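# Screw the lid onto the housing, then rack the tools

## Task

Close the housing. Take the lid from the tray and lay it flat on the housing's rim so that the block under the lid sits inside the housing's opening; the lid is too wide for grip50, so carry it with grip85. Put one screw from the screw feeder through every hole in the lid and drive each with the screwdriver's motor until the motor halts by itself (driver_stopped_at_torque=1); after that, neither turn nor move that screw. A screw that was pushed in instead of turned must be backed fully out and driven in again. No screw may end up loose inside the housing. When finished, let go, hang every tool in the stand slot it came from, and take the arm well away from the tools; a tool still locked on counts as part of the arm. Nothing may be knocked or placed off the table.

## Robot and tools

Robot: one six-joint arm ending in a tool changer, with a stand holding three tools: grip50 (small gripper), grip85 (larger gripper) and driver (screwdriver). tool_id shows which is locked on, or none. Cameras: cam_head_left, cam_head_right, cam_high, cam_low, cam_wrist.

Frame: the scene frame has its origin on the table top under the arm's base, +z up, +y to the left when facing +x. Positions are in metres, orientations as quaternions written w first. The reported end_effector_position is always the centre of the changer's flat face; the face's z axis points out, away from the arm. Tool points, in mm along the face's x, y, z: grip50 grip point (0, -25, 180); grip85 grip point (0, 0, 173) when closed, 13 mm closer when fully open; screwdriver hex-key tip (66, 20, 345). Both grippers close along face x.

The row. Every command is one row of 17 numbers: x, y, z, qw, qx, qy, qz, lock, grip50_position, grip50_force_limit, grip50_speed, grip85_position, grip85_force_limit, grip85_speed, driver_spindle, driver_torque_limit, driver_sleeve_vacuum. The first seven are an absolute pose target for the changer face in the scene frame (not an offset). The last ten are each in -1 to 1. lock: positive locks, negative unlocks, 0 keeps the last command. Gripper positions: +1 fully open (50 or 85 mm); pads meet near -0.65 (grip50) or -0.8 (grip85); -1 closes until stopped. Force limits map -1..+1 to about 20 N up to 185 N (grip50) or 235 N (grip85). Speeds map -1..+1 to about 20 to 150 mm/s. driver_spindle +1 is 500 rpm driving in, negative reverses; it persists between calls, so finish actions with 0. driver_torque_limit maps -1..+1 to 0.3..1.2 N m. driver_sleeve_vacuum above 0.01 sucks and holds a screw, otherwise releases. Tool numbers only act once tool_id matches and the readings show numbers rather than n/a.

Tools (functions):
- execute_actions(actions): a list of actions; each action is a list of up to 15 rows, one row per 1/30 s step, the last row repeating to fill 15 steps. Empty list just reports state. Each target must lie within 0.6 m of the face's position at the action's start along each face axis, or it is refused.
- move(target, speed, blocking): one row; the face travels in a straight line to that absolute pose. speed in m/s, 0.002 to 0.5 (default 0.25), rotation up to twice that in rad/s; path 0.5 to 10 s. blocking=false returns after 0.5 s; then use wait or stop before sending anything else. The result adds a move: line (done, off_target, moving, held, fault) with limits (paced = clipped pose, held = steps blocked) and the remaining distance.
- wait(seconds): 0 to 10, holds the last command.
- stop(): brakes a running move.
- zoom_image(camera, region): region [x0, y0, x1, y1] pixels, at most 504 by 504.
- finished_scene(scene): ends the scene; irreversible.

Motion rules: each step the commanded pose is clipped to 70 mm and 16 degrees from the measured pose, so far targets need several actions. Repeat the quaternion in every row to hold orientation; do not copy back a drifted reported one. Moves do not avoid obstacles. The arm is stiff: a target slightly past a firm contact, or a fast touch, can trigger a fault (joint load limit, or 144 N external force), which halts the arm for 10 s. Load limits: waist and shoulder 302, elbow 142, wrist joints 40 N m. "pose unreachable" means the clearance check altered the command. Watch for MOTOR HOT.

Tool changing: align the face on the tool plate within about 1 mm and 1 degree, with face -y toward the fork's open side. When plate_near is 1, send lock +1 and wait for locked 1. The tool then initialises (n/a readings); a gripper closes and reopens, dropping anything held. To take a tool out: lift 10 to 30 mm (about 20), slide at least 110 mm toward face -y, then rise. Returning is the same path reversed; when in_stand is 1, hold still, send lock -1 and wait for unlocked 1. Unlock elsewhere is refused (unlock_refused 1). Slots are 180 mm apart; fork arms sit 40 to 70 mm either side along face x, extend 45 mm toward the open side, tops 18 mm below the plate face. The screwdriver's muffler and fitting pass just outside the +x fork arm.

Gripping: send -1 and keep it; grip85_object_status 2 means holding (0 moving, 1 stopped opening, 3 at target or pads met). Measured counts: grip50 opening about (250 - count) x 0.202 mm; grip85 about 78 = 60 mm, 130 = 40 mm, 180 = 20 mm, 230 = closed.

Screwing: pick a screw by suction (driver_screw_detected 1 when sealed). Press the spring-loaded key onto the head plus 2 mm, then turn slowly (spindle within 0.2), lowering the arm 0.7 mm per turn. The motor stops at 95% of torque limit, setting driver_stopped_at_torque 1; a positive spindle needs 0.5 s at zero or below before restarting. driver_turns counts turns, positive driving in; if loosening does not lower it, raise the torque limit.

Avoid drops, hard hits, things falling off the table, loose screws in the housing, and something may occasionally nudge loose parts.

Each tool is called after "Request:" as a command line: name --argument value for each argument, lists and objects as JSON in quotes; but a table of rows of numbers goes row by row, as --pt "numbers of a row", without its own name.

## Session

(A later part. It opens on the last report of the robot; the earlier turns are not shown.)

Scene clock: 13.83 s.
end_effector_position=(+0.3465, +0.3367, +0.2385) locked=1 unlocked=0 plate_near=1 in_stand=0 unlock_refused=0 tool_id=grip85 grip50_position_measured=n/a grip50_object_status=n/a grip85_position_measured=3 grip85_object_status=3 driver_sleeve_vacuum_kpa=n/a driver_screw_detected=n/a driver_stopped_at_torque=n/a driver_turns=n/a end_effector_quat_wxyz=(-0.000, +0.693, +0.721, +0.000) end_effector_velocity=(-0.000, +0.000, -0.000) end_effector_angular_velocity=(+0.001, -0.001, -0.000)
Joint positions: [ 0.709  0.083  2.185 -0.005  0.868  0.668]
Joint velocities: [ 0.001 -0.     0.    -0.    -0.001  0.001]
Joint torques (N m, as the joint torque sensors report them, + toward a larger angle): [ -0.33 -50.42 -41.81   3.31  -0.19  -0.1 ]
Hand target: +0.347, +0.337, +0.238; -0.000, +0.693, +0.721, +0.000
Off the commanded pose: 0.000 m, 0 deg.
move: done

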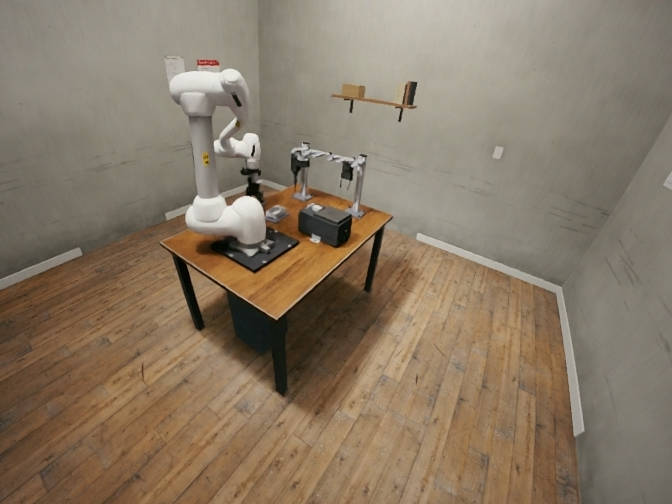

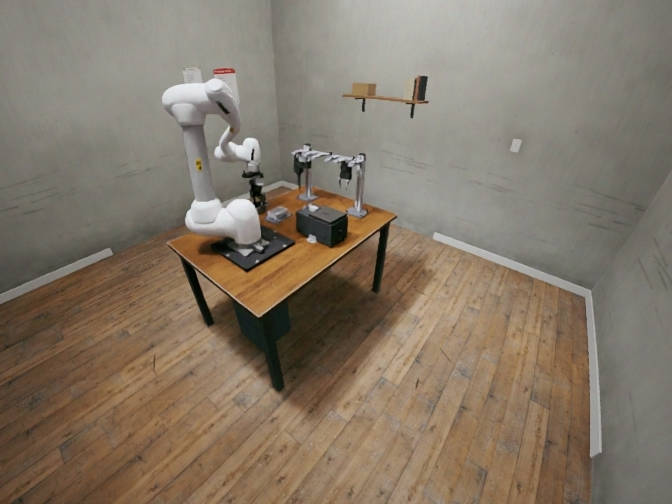

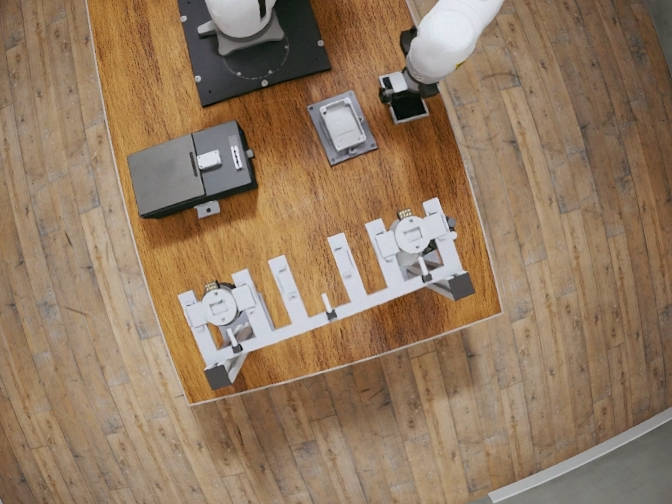

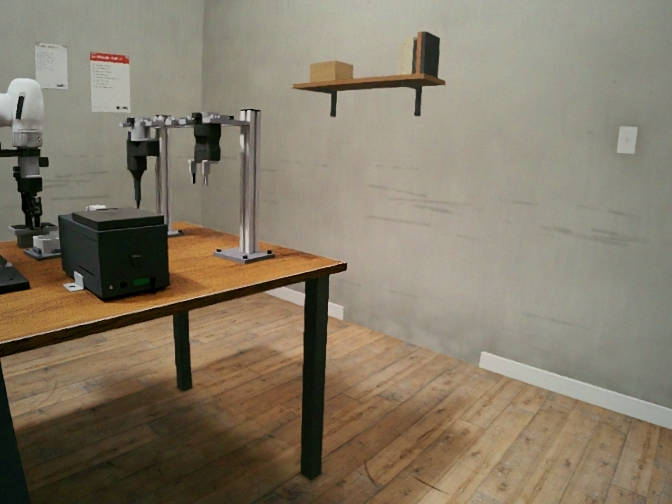

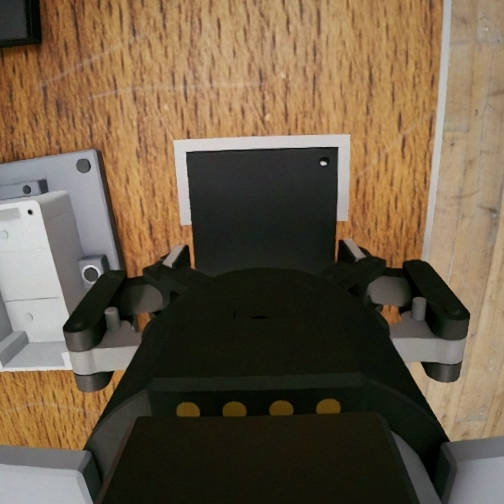

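Request:
execute_actions --actions '[[[0.3465,0.3368,0.2380,0,0.6934,0.7206,0,0,1,0,0,1,-0.5,-1,0,0,0],[0.3465,0.3368,0.2376,0,0.6934,0.7206,0,0,1,0,0,1,-0.5,-1,0,0,0],[0.3465,0.3368,0.2372,0,0.6934,0.7206,0,0,1,0,0,1,-0.5,-1,0,0,0],[0.3465,0.3368,0.2372,0,0.6934,0.7206,0,0,1,0,0,1,-0.5,-1,0,0,0],[0.3465,0.3368,0.2372,0,0.6934,0.7206,0,0,1,0,0,1,-0.5,-1,0,0,0],[0.3465,0.3368,0.2372,0,0.6934,0.7206,0,0,1,0,0,-1,-0.5,-1,0,0,0]]]'

Request:
wait --seconds 0.5

Request:
zoom_image --camera "cam_low" --region '[0, 190, 70, 260]'

Scene clock: 14.63 s.
end_effector_position=(+0.3465, +0.3368, +0.2372) locked=1 unlocked=0 plate_near=1 in_stand=0 unlock_refused=0 tool_id=grip85 grip50_position_measured=n/a grip50_object_status=n/a grip85_position_measured=16 grip85_object_status=0 driver_sleeve_vacuum_kpa=n/a driver_screw_detected=n/a driver_stopped_at_torque=n/a driver_turns=n/a end_effector_quat_wxyz=(+0.000, +0.693, +0.721, +0.000) end_effector_velocity=(+0.000, +0.000, -0.000) end_effector_angular_velocity=(+0.001, -0.002, +0.000)
Joint positions: [ 0.709  0.085  2.186 -0.005  0.865  0.668]
Joint velocities: [ 0.001  0.     0.    -0.001 -0.002  0.001]
Joint torques (N m, as the joint torque sensors report them, + toward a larger angle): [ -3.95 -45.59 -36.05   1.46   0.77   0.13]
Hand target: +0.347, +0.337, +0.237; -0.000, +0.693, +0.721, +0.000
Off the commanded pose: 0.000 m, 0 deg.
Step readings (end_effector_position):
0: (+0.3465, +0.3367, +0.2385)
1: (+0.3465, +0.3367, +0.2385)
2: (+0.3465, +0.3368, +0.2383)
4: (+0.3465, +0.3368, +0.2376)
8: (+0.3465, +0.3368, +0.2372)
15: end_effector_position above

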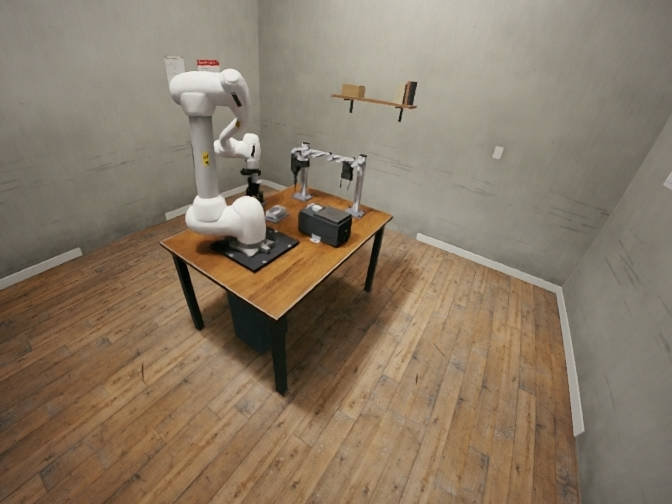

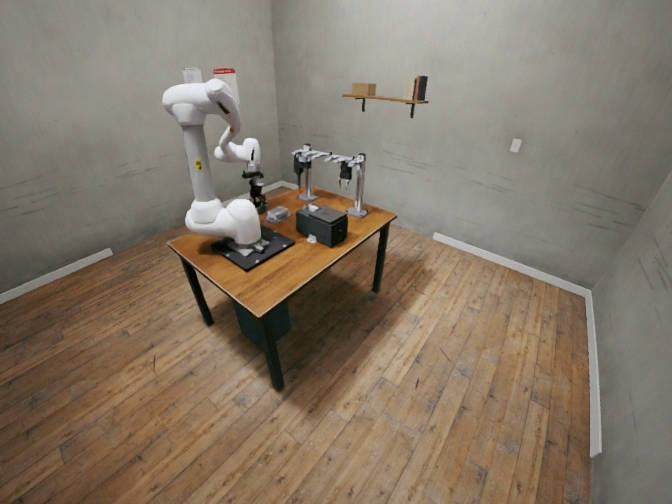

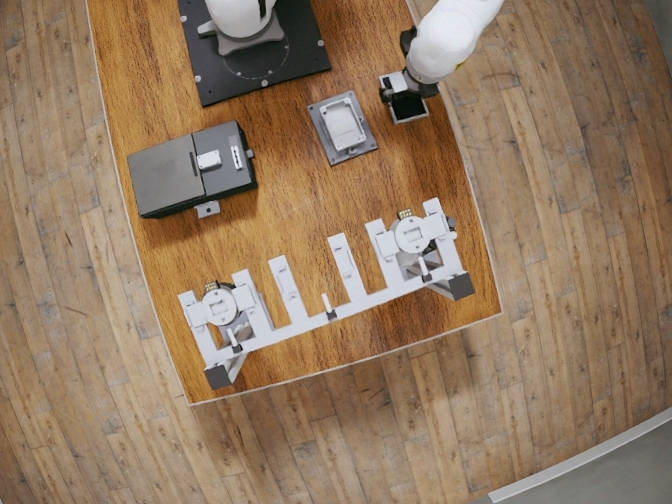

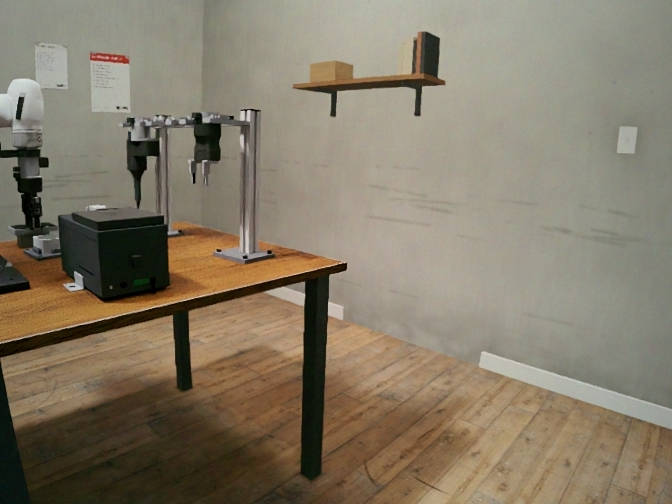

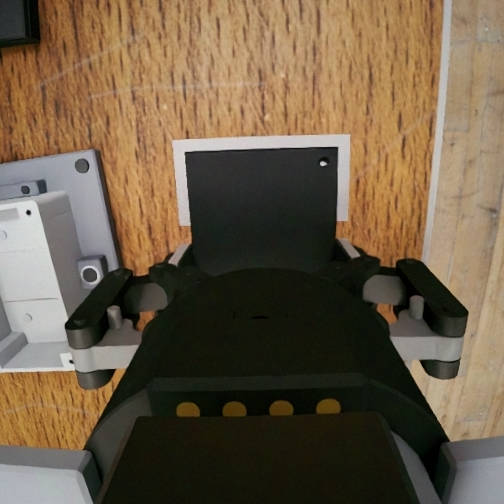

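Scene clock: 15.13 s.
end_effector_position=(+0.3465, +0.3368, +0.2372) locked=1 unlocked=0 plate_near=1 in_stand=0 unlock_refused=0 tool_id=grip85 grip50_position_measured=n/a grip50_object_status=n/a grip85_position_measured=23 grip85_object_status=2 driver_sleeve_vacuum_kpa=n/a driver_screw_detected=n/a driver_stopped_at_torque=n/a driver_turns=n/a end_effector_quat_wxyz=(+0.000, +0.693, +0.721, +0.000) end_effector_velocity=(+0.000, -0.000, -0.000) end_effector_angular_velocity=(-0.000, +0.001, -0.000)
Joint positions: [ 0.709  0.085  2.186 -0.005  0.865  0.668]
Joint velocities: [-0.     0.    -0.     0.     0.001 -0.   ]
Joint torques (N m, as the joint torque sensors report them, + toward a larger angle): [ -8.32 -11.25  -9.29  -1.28  -1.68   0.15]
Hand target: +0.347, +0.337, +0.237; -0.000, +0.693, +0.721, +0.000
Off the commanded pose: 0.000 m, 0 deg.
wait: 0.50 s; at rest by 0.40 s

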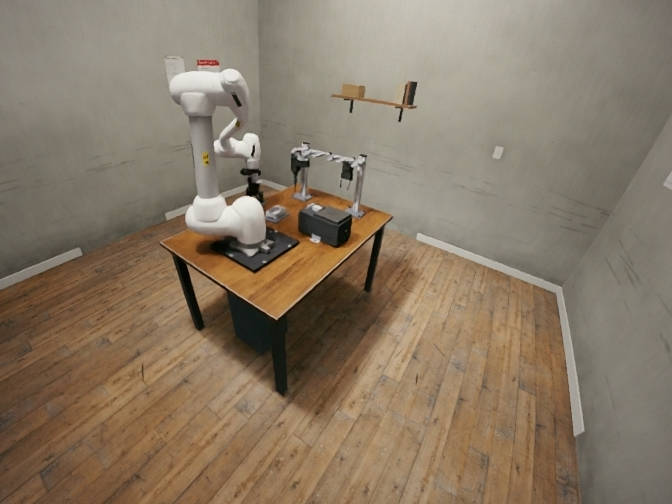

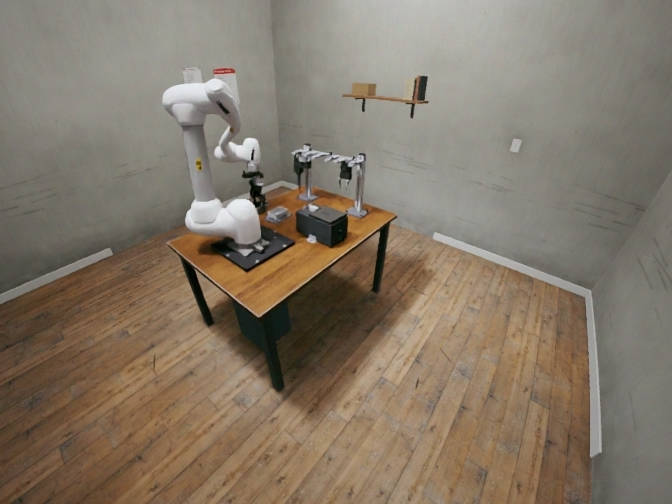

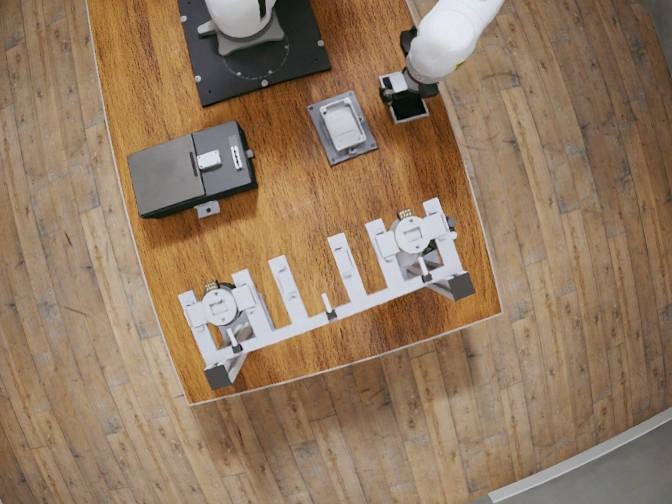

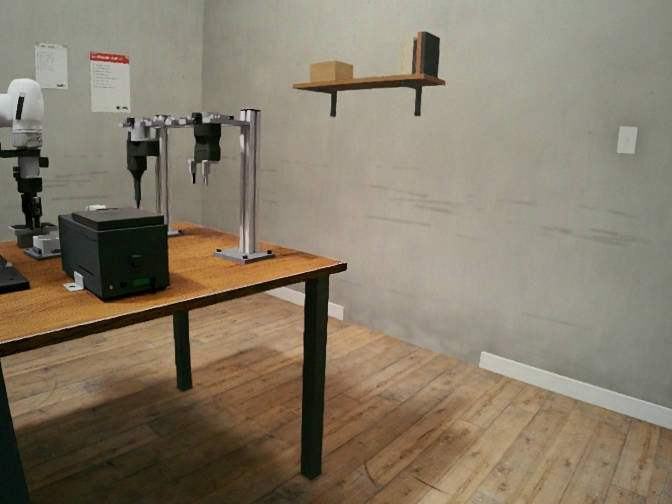

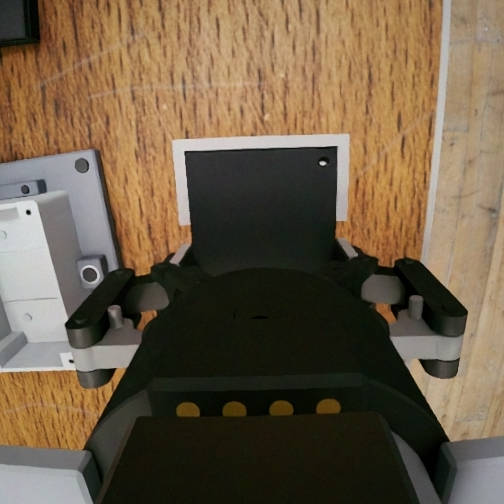

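Region (0, 190, 70, 260) of cam_low's 672x504 image, scaled by 7.200, with more detail than that image has.

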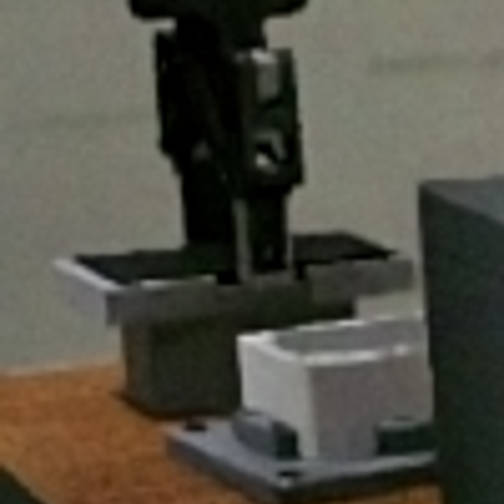

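Request:
move --target '[0.3465,0.3370,0.265,0,0.6934,0.7206,0,0,1,0,0,-1,-0.5,-1,0,0,0]' --speed 0.06

Request:
zoom_image --camera "cam_low" --region '[0, 190, 70, 260]'

Scene clock: 16.07 s.
end_effector_position=(+0.3465, +0.3370, +0.2650) locked=1 unlocked=0 plate_near=1 in_stand=0 unlock_refused=0 tool_id=grip85 grip50_position_measured=n/a grip50_object_status=n/a grip85_position_measured=24 grip85_object_status=2 driver_sleeve_vacuum_kpa=n/a driver_screw_detected=n/a driver_stopped_at_torque=n/a driver_turns=n/a end_effector_quat_wxyz=(+0.000, +0.693, +0.721, -0.000) end_effector_velocity=(+0.000, +0.000, +0.000) end_effector_angular_velocity=(+0.001, -0.000, -0.002)
Joint positions: [ 0.71   0.051  2.16  -0.005  0.925  0.668]
Joint velocities: [-0.    -0.    -0.     0.001 -0.     0.001]
Joint torques (N m, as the joint torque sensors report them, + toward a larger angle): [  0.32 -47.72 -44.03   3.34  -0.16  -0.08]
Hand target: +0.346, +0.337, +0.265; +0.000, +0.693, +0.721, -0.000
Off the commanded pose: 0.000 m, 0 deg.
move: done

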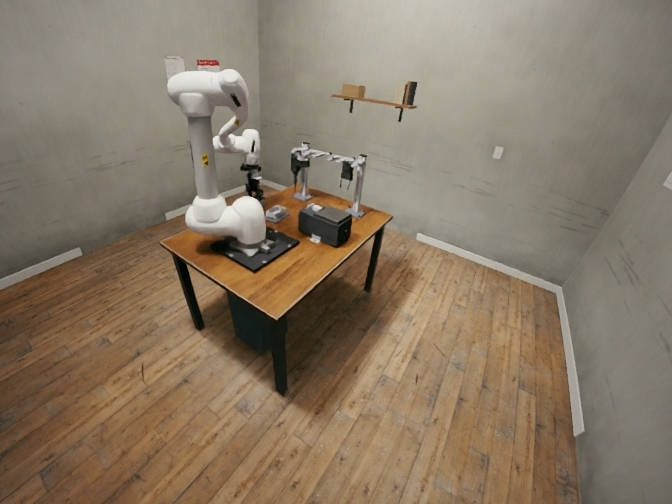

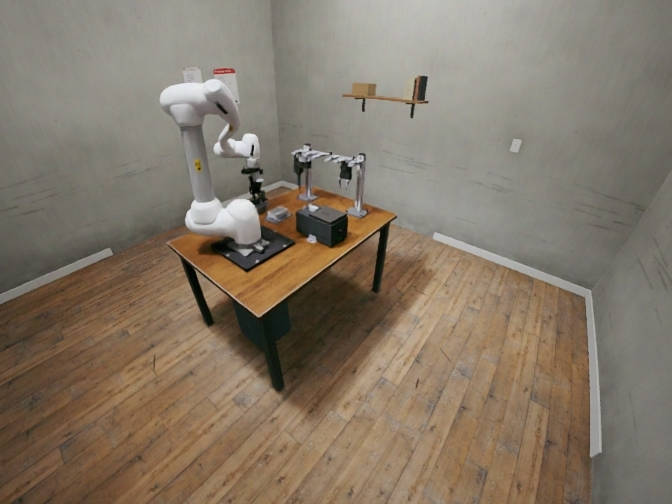

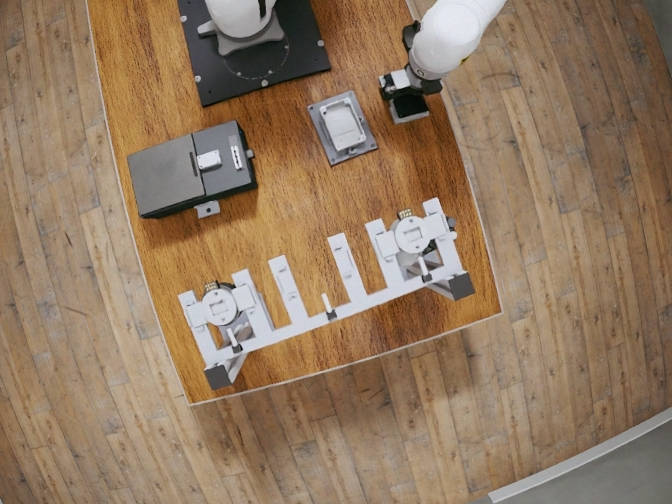

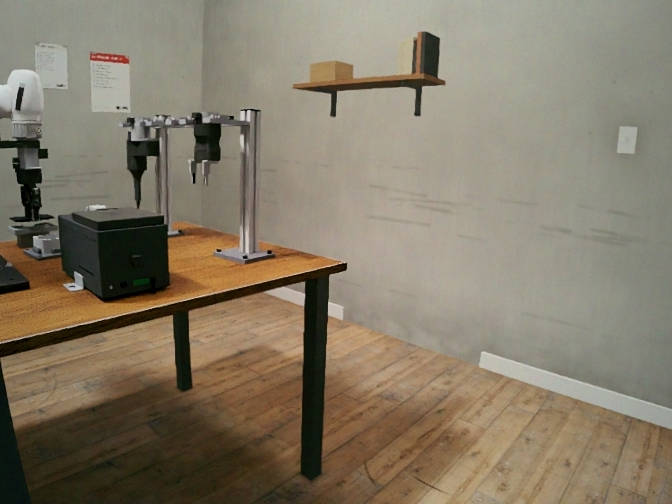

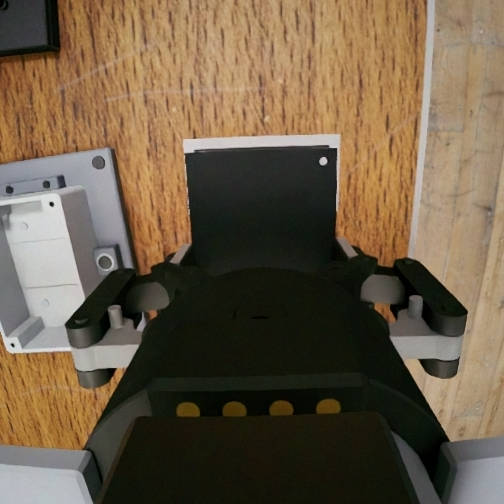

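Region (0, 190, 70, 260) of cam_low's 672x504 image, scaled by 7.200, with more detail than that image has.

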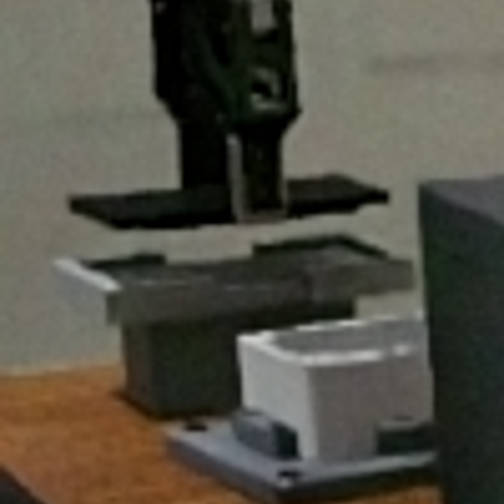

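Request:
move --target '[0.4028,0.1664,0.252,0,0.6704,0.7420,0,0,1,0,0,-1,-0.5,-1,0,0,0]' --speed 0.2

Request:
zoom_image --camera "cam_wrist" --region '[170, 70, 360, 200]'

Scene clock: 17.53 s.
end_effector_position=(+0.4030, +0.1663, +0.2521) locked=1 unlocked=0 plate_near=1 in_stand=0 unlock_refused=0 tool_id=grip85 grip50_position_measured=n/a grip50_object_status=n/a grip85_position_measured=24 grip85_object_status=2 driver_sleeve_vacuum_kpa=n/a driver_screw_detected=n/a driver_stopped_at_torque=n/a driver_turns=n/a end_effector_quat_wxyz=(+0.000, +0.670, +0.742, +0.000) end_effector_velocity=(+0.000, -0.001, +0.000) end_effector_angular_velocity=(+0.000, +0.000, +0.000)
Joint positions: [ 0.32  -0.01   2.251 -0.003  0.894  0.214]
Joint velocities: [-0.001 -0.    -0.     0.     0.    -0.002]
Joint torques (N m, as the joint torque sensors report them, + toward a larger angle): [  1.78 -42.12 -43.25   3.48  -0.3   -0.23]
Hand target: +0.403, +0.166, +0.252; +0.000, +0.670, +0.742, -0.000
Off the commanded pose: 0.000 m, 0 deg.
move: done

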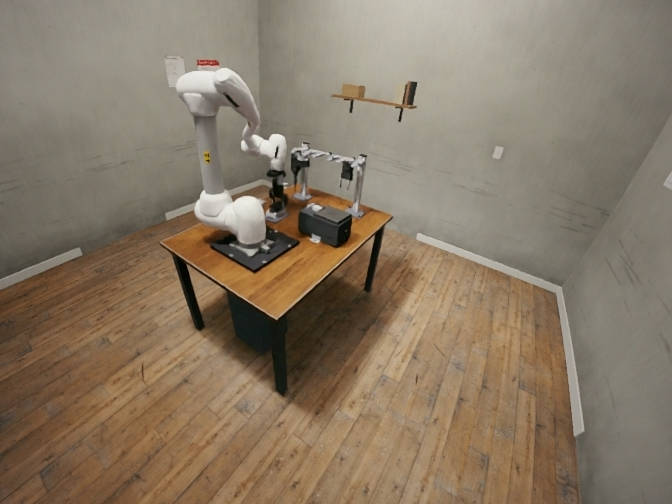

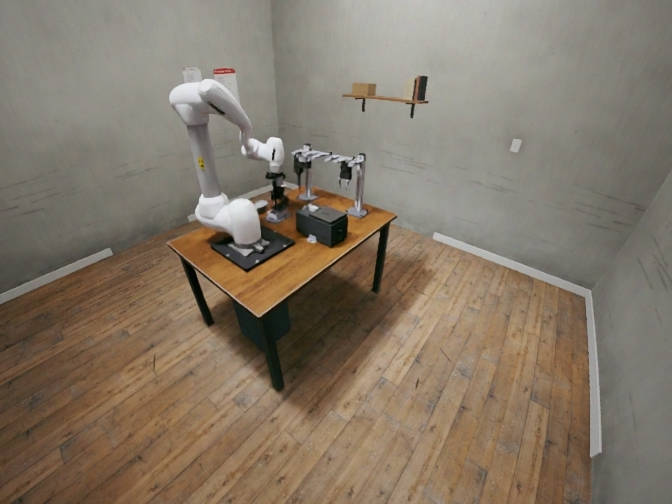

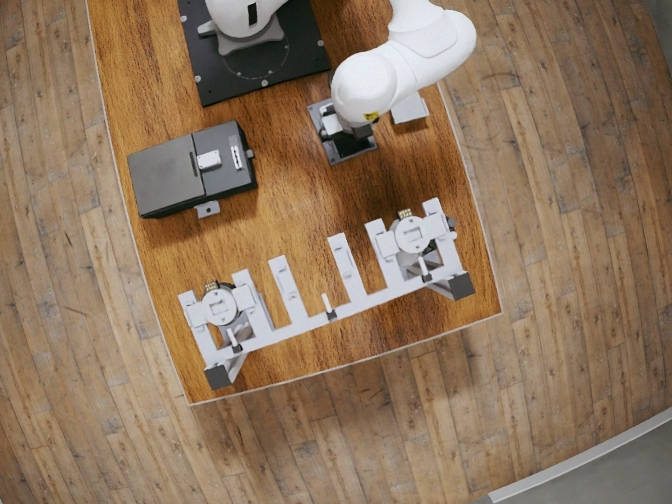

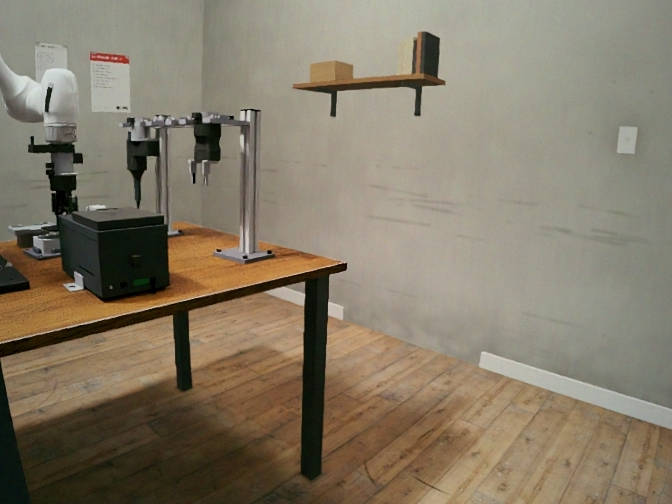

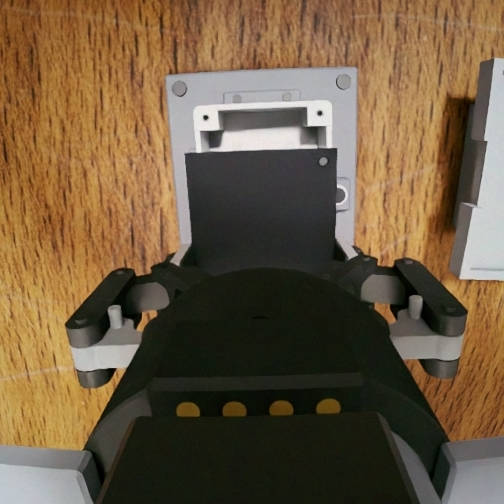

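Region (170, 70, 360, 200) of cam_wrist's 504x504 image, scaled by 2.653, with more detail than that image has; it fills the top 345 rows of this view, and the rest is white.

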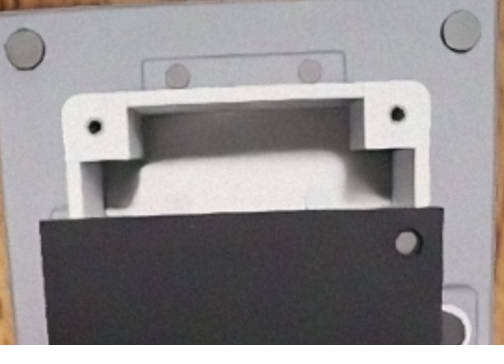

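Request:
move --target '[0.3769,0.1657,0.238,0,0.6678,0.7443,0,0,1,0,0,-1,-0.5,-1,0,0,0]' --speed 0.06

Request:
zoom_image --camera "cam_wrist" --region '[170, 110, 360, 240]'

Request:
zoom_image --camera "cam_low" --region '[10, 200, 80, 270]'

Scene clock: 19.03 s.
end_effector_position=(+0.3770, +0.1657, +0.2380) locked=1 unlocked=0 plate_near=1 in_stand=0 unlock_refused=0 tool_id=grip85 grip50_position_measured=n/a grip50_object_status=n/a grip85_position_measured=24 grip85_object_status=2 driver_sleeve_vacuum_kpa=n/a driver_screw_detected=n/a driver_stopped_at_torque=n/a driver_turns=n/a end_effector_quat_wxyz=(-0.000, +0.668, +0.744, +0.000) end_effector_velocity=(-0.000, +0.000, -0.000) end_effector_angular_velocity=(-0.000, +0.000, -0.001)
Joint positions: [ 0.338 -0.03   2.304 -0.003  0.862  0.226]
Joint velocities: [ 0.    -0.     0.001 -0.    -0.001  0.001]
Joint torques (N m, as the joint torque sensors report them, + toward a larger angle): [ -0.75 -36.38 -42.45   3.33  -0.43  -0.09]
Hand target: +0.377, +0.166, +0.238; -0.000, +0.668, +0.744, +0.000
Off the commanded pose: 0.000 m, 0 deg.
move: done

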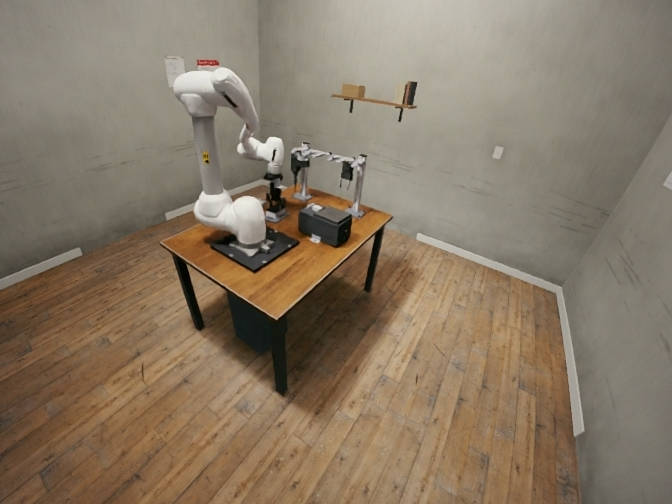

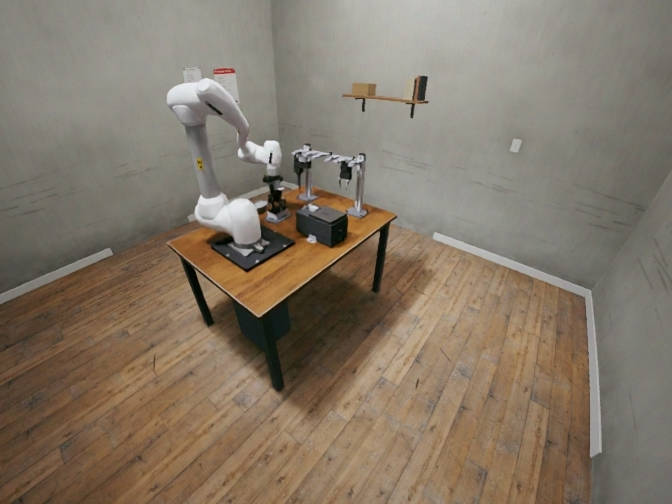

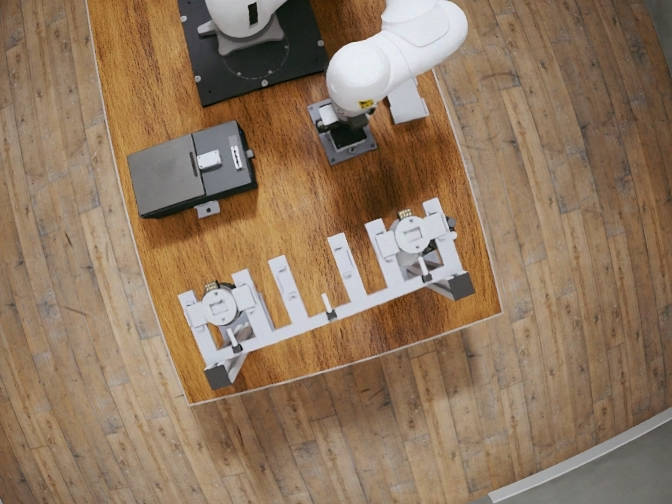

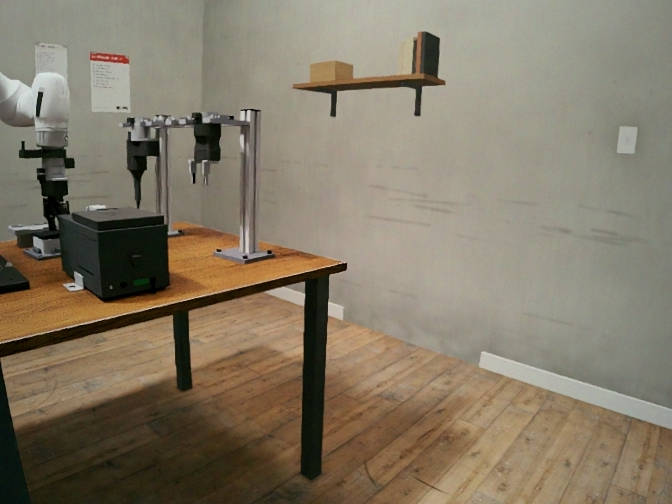

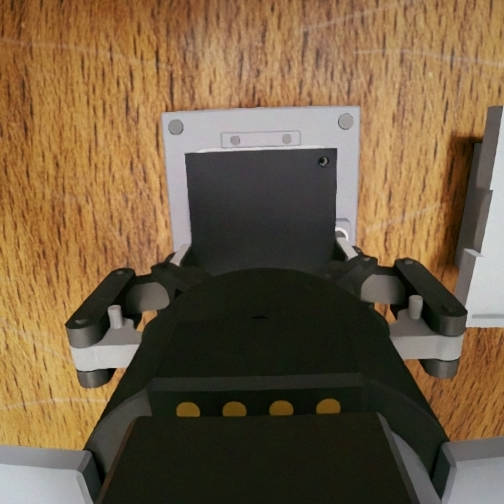

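Region (170, 110, 360, 240) of cam_wrist's 504x504 image, scaled by 2.653, with more detail than that image has; it fills the top 345 rows of this view, and the rest is white.

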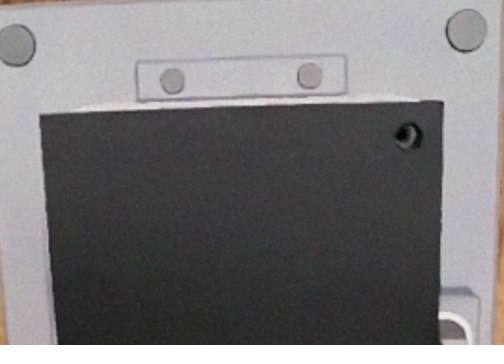

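Region (10, 200, 80, 270) of cam_low's 672x504 image, scaled by 7.200, with more detail than that image has.

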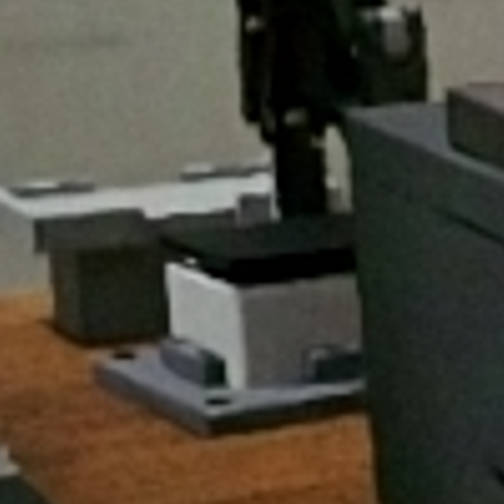

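Request:
zoom_image --camera "cam_wrist" --region '[305, 140, 345, 180]'

Region (305, 140, 345, 180) of cam_wrist's 504x504 image, scaled by 12.600, with more detail than that image has.

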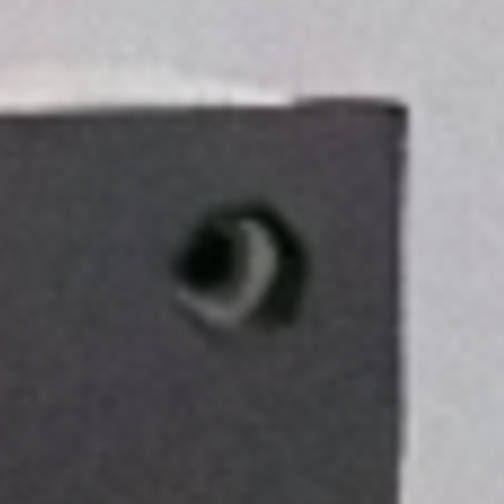

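Request:
move --target '[0.3771,0.1657,0.2340,0,0.6678,0.7443,0,0,1,0,0,-1,-0.5,-1,0,0,0]' --speed 0.015

Request:
zoom_image --camera "cam_wrist" --region '[305, 140, 345, 180]'

Request:
zoom_image --camera "cam_low" --region '[20, 215, 65, 260]'

Scene clock: 20.03 s.
end_effector_position=(+0.3771, +0.1658, +0.2340) locked=1 unlocked=0 plate_near=1 in_stand=0 unlock_refused=0 tool_id=grip85 grip50_position_measured=n/a grip50_object_status=n/a grip85_position_measured=24 grip85_object_status=2 driver_sleeve_vacuum_kpa=n/a driver_screw_detected=n/a driver_stopped_at_torque=n/a driver_turns=n/a end_effector_quat_wxyz=(-0.000, +0.668, +0.744, +0.000) end_effector_velocity=(-0.000, -0.000, -0.000) end_effector_angular_velocity=(+0.000, +0.002, -0.000)
Joint positions: [ 0.338 -0.024  2.308 -0.003  0.852  0.226]
Joint velocities: [-0.001  0.001  0.     0.001  0.001 -0.002]
Joint torques (N m, as the joint torque sensors report them, + toward a larger angle): [ -1.75 -38.83 -41.93   3.16  -0.3    0.03]
Hand target: +0.377, +0.166, +0.234; -0.000, +0.668, +0.744, +0.000
Off the commanded pose: 0.000 m, 0 deg.
move: done

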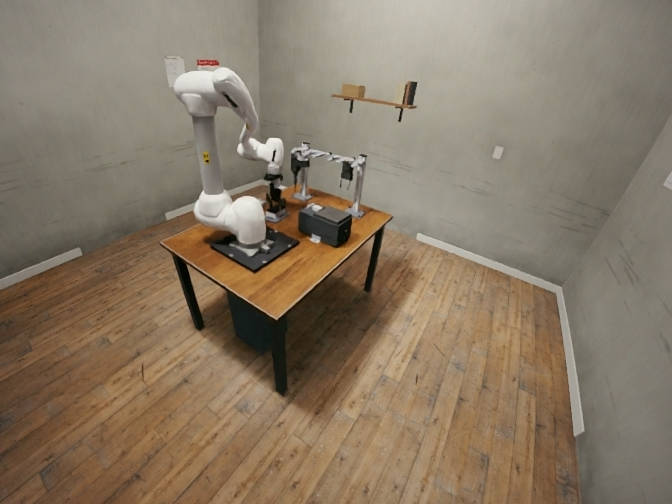

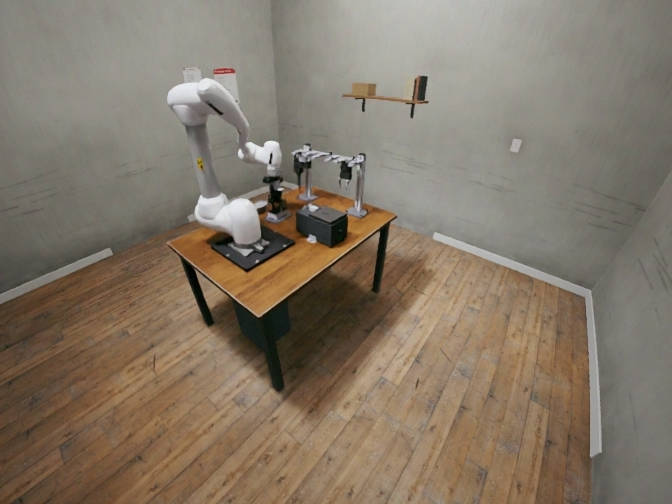

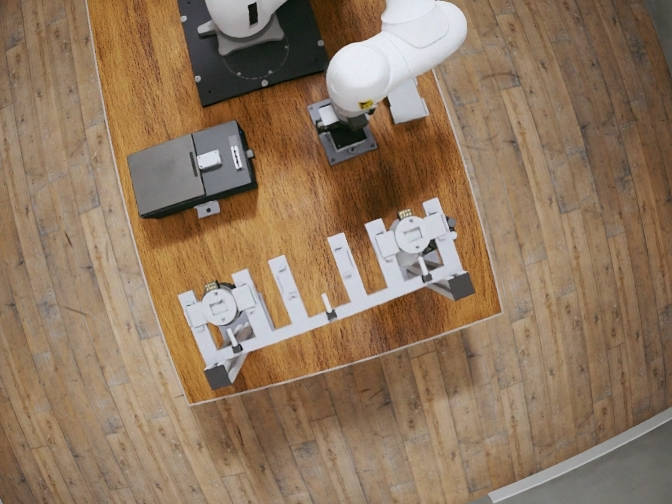

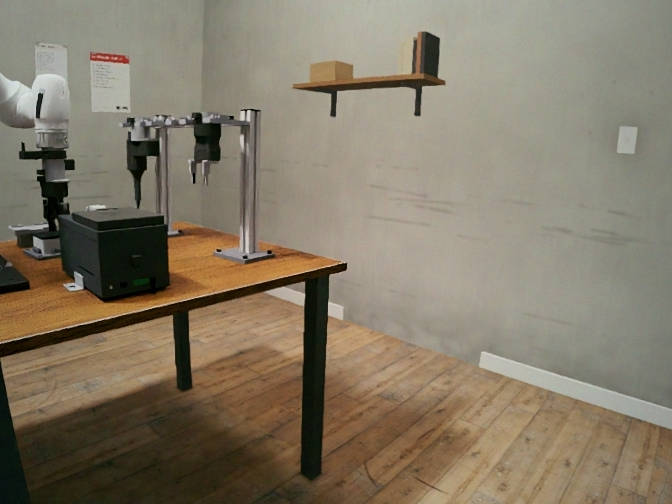

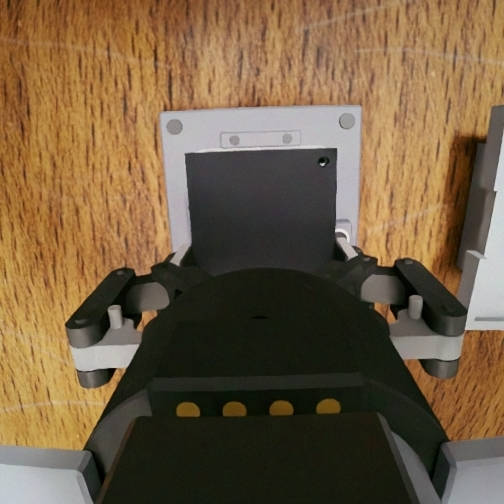

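Region (305, 140, 345, 180) of cam_wrist's 504x504 image, scaled by 12.600, with more detail than that image has.

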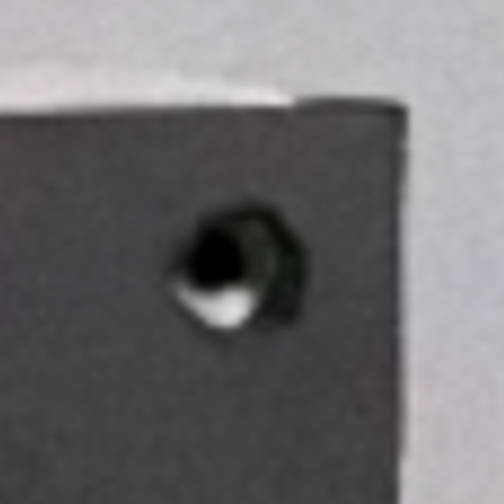

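Region (20, 215, 65, 260) of cam_low's 672x504 image, scaled by 11.200, with more detail than that image has.

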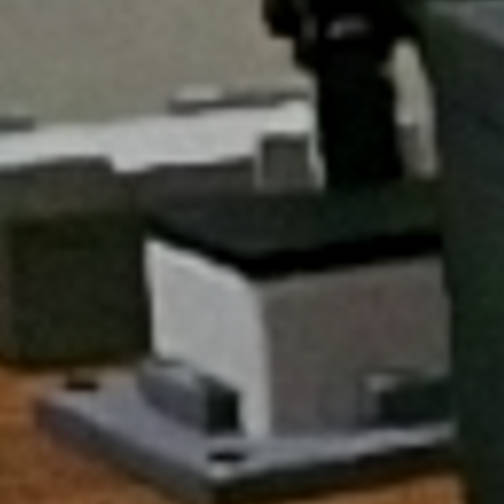

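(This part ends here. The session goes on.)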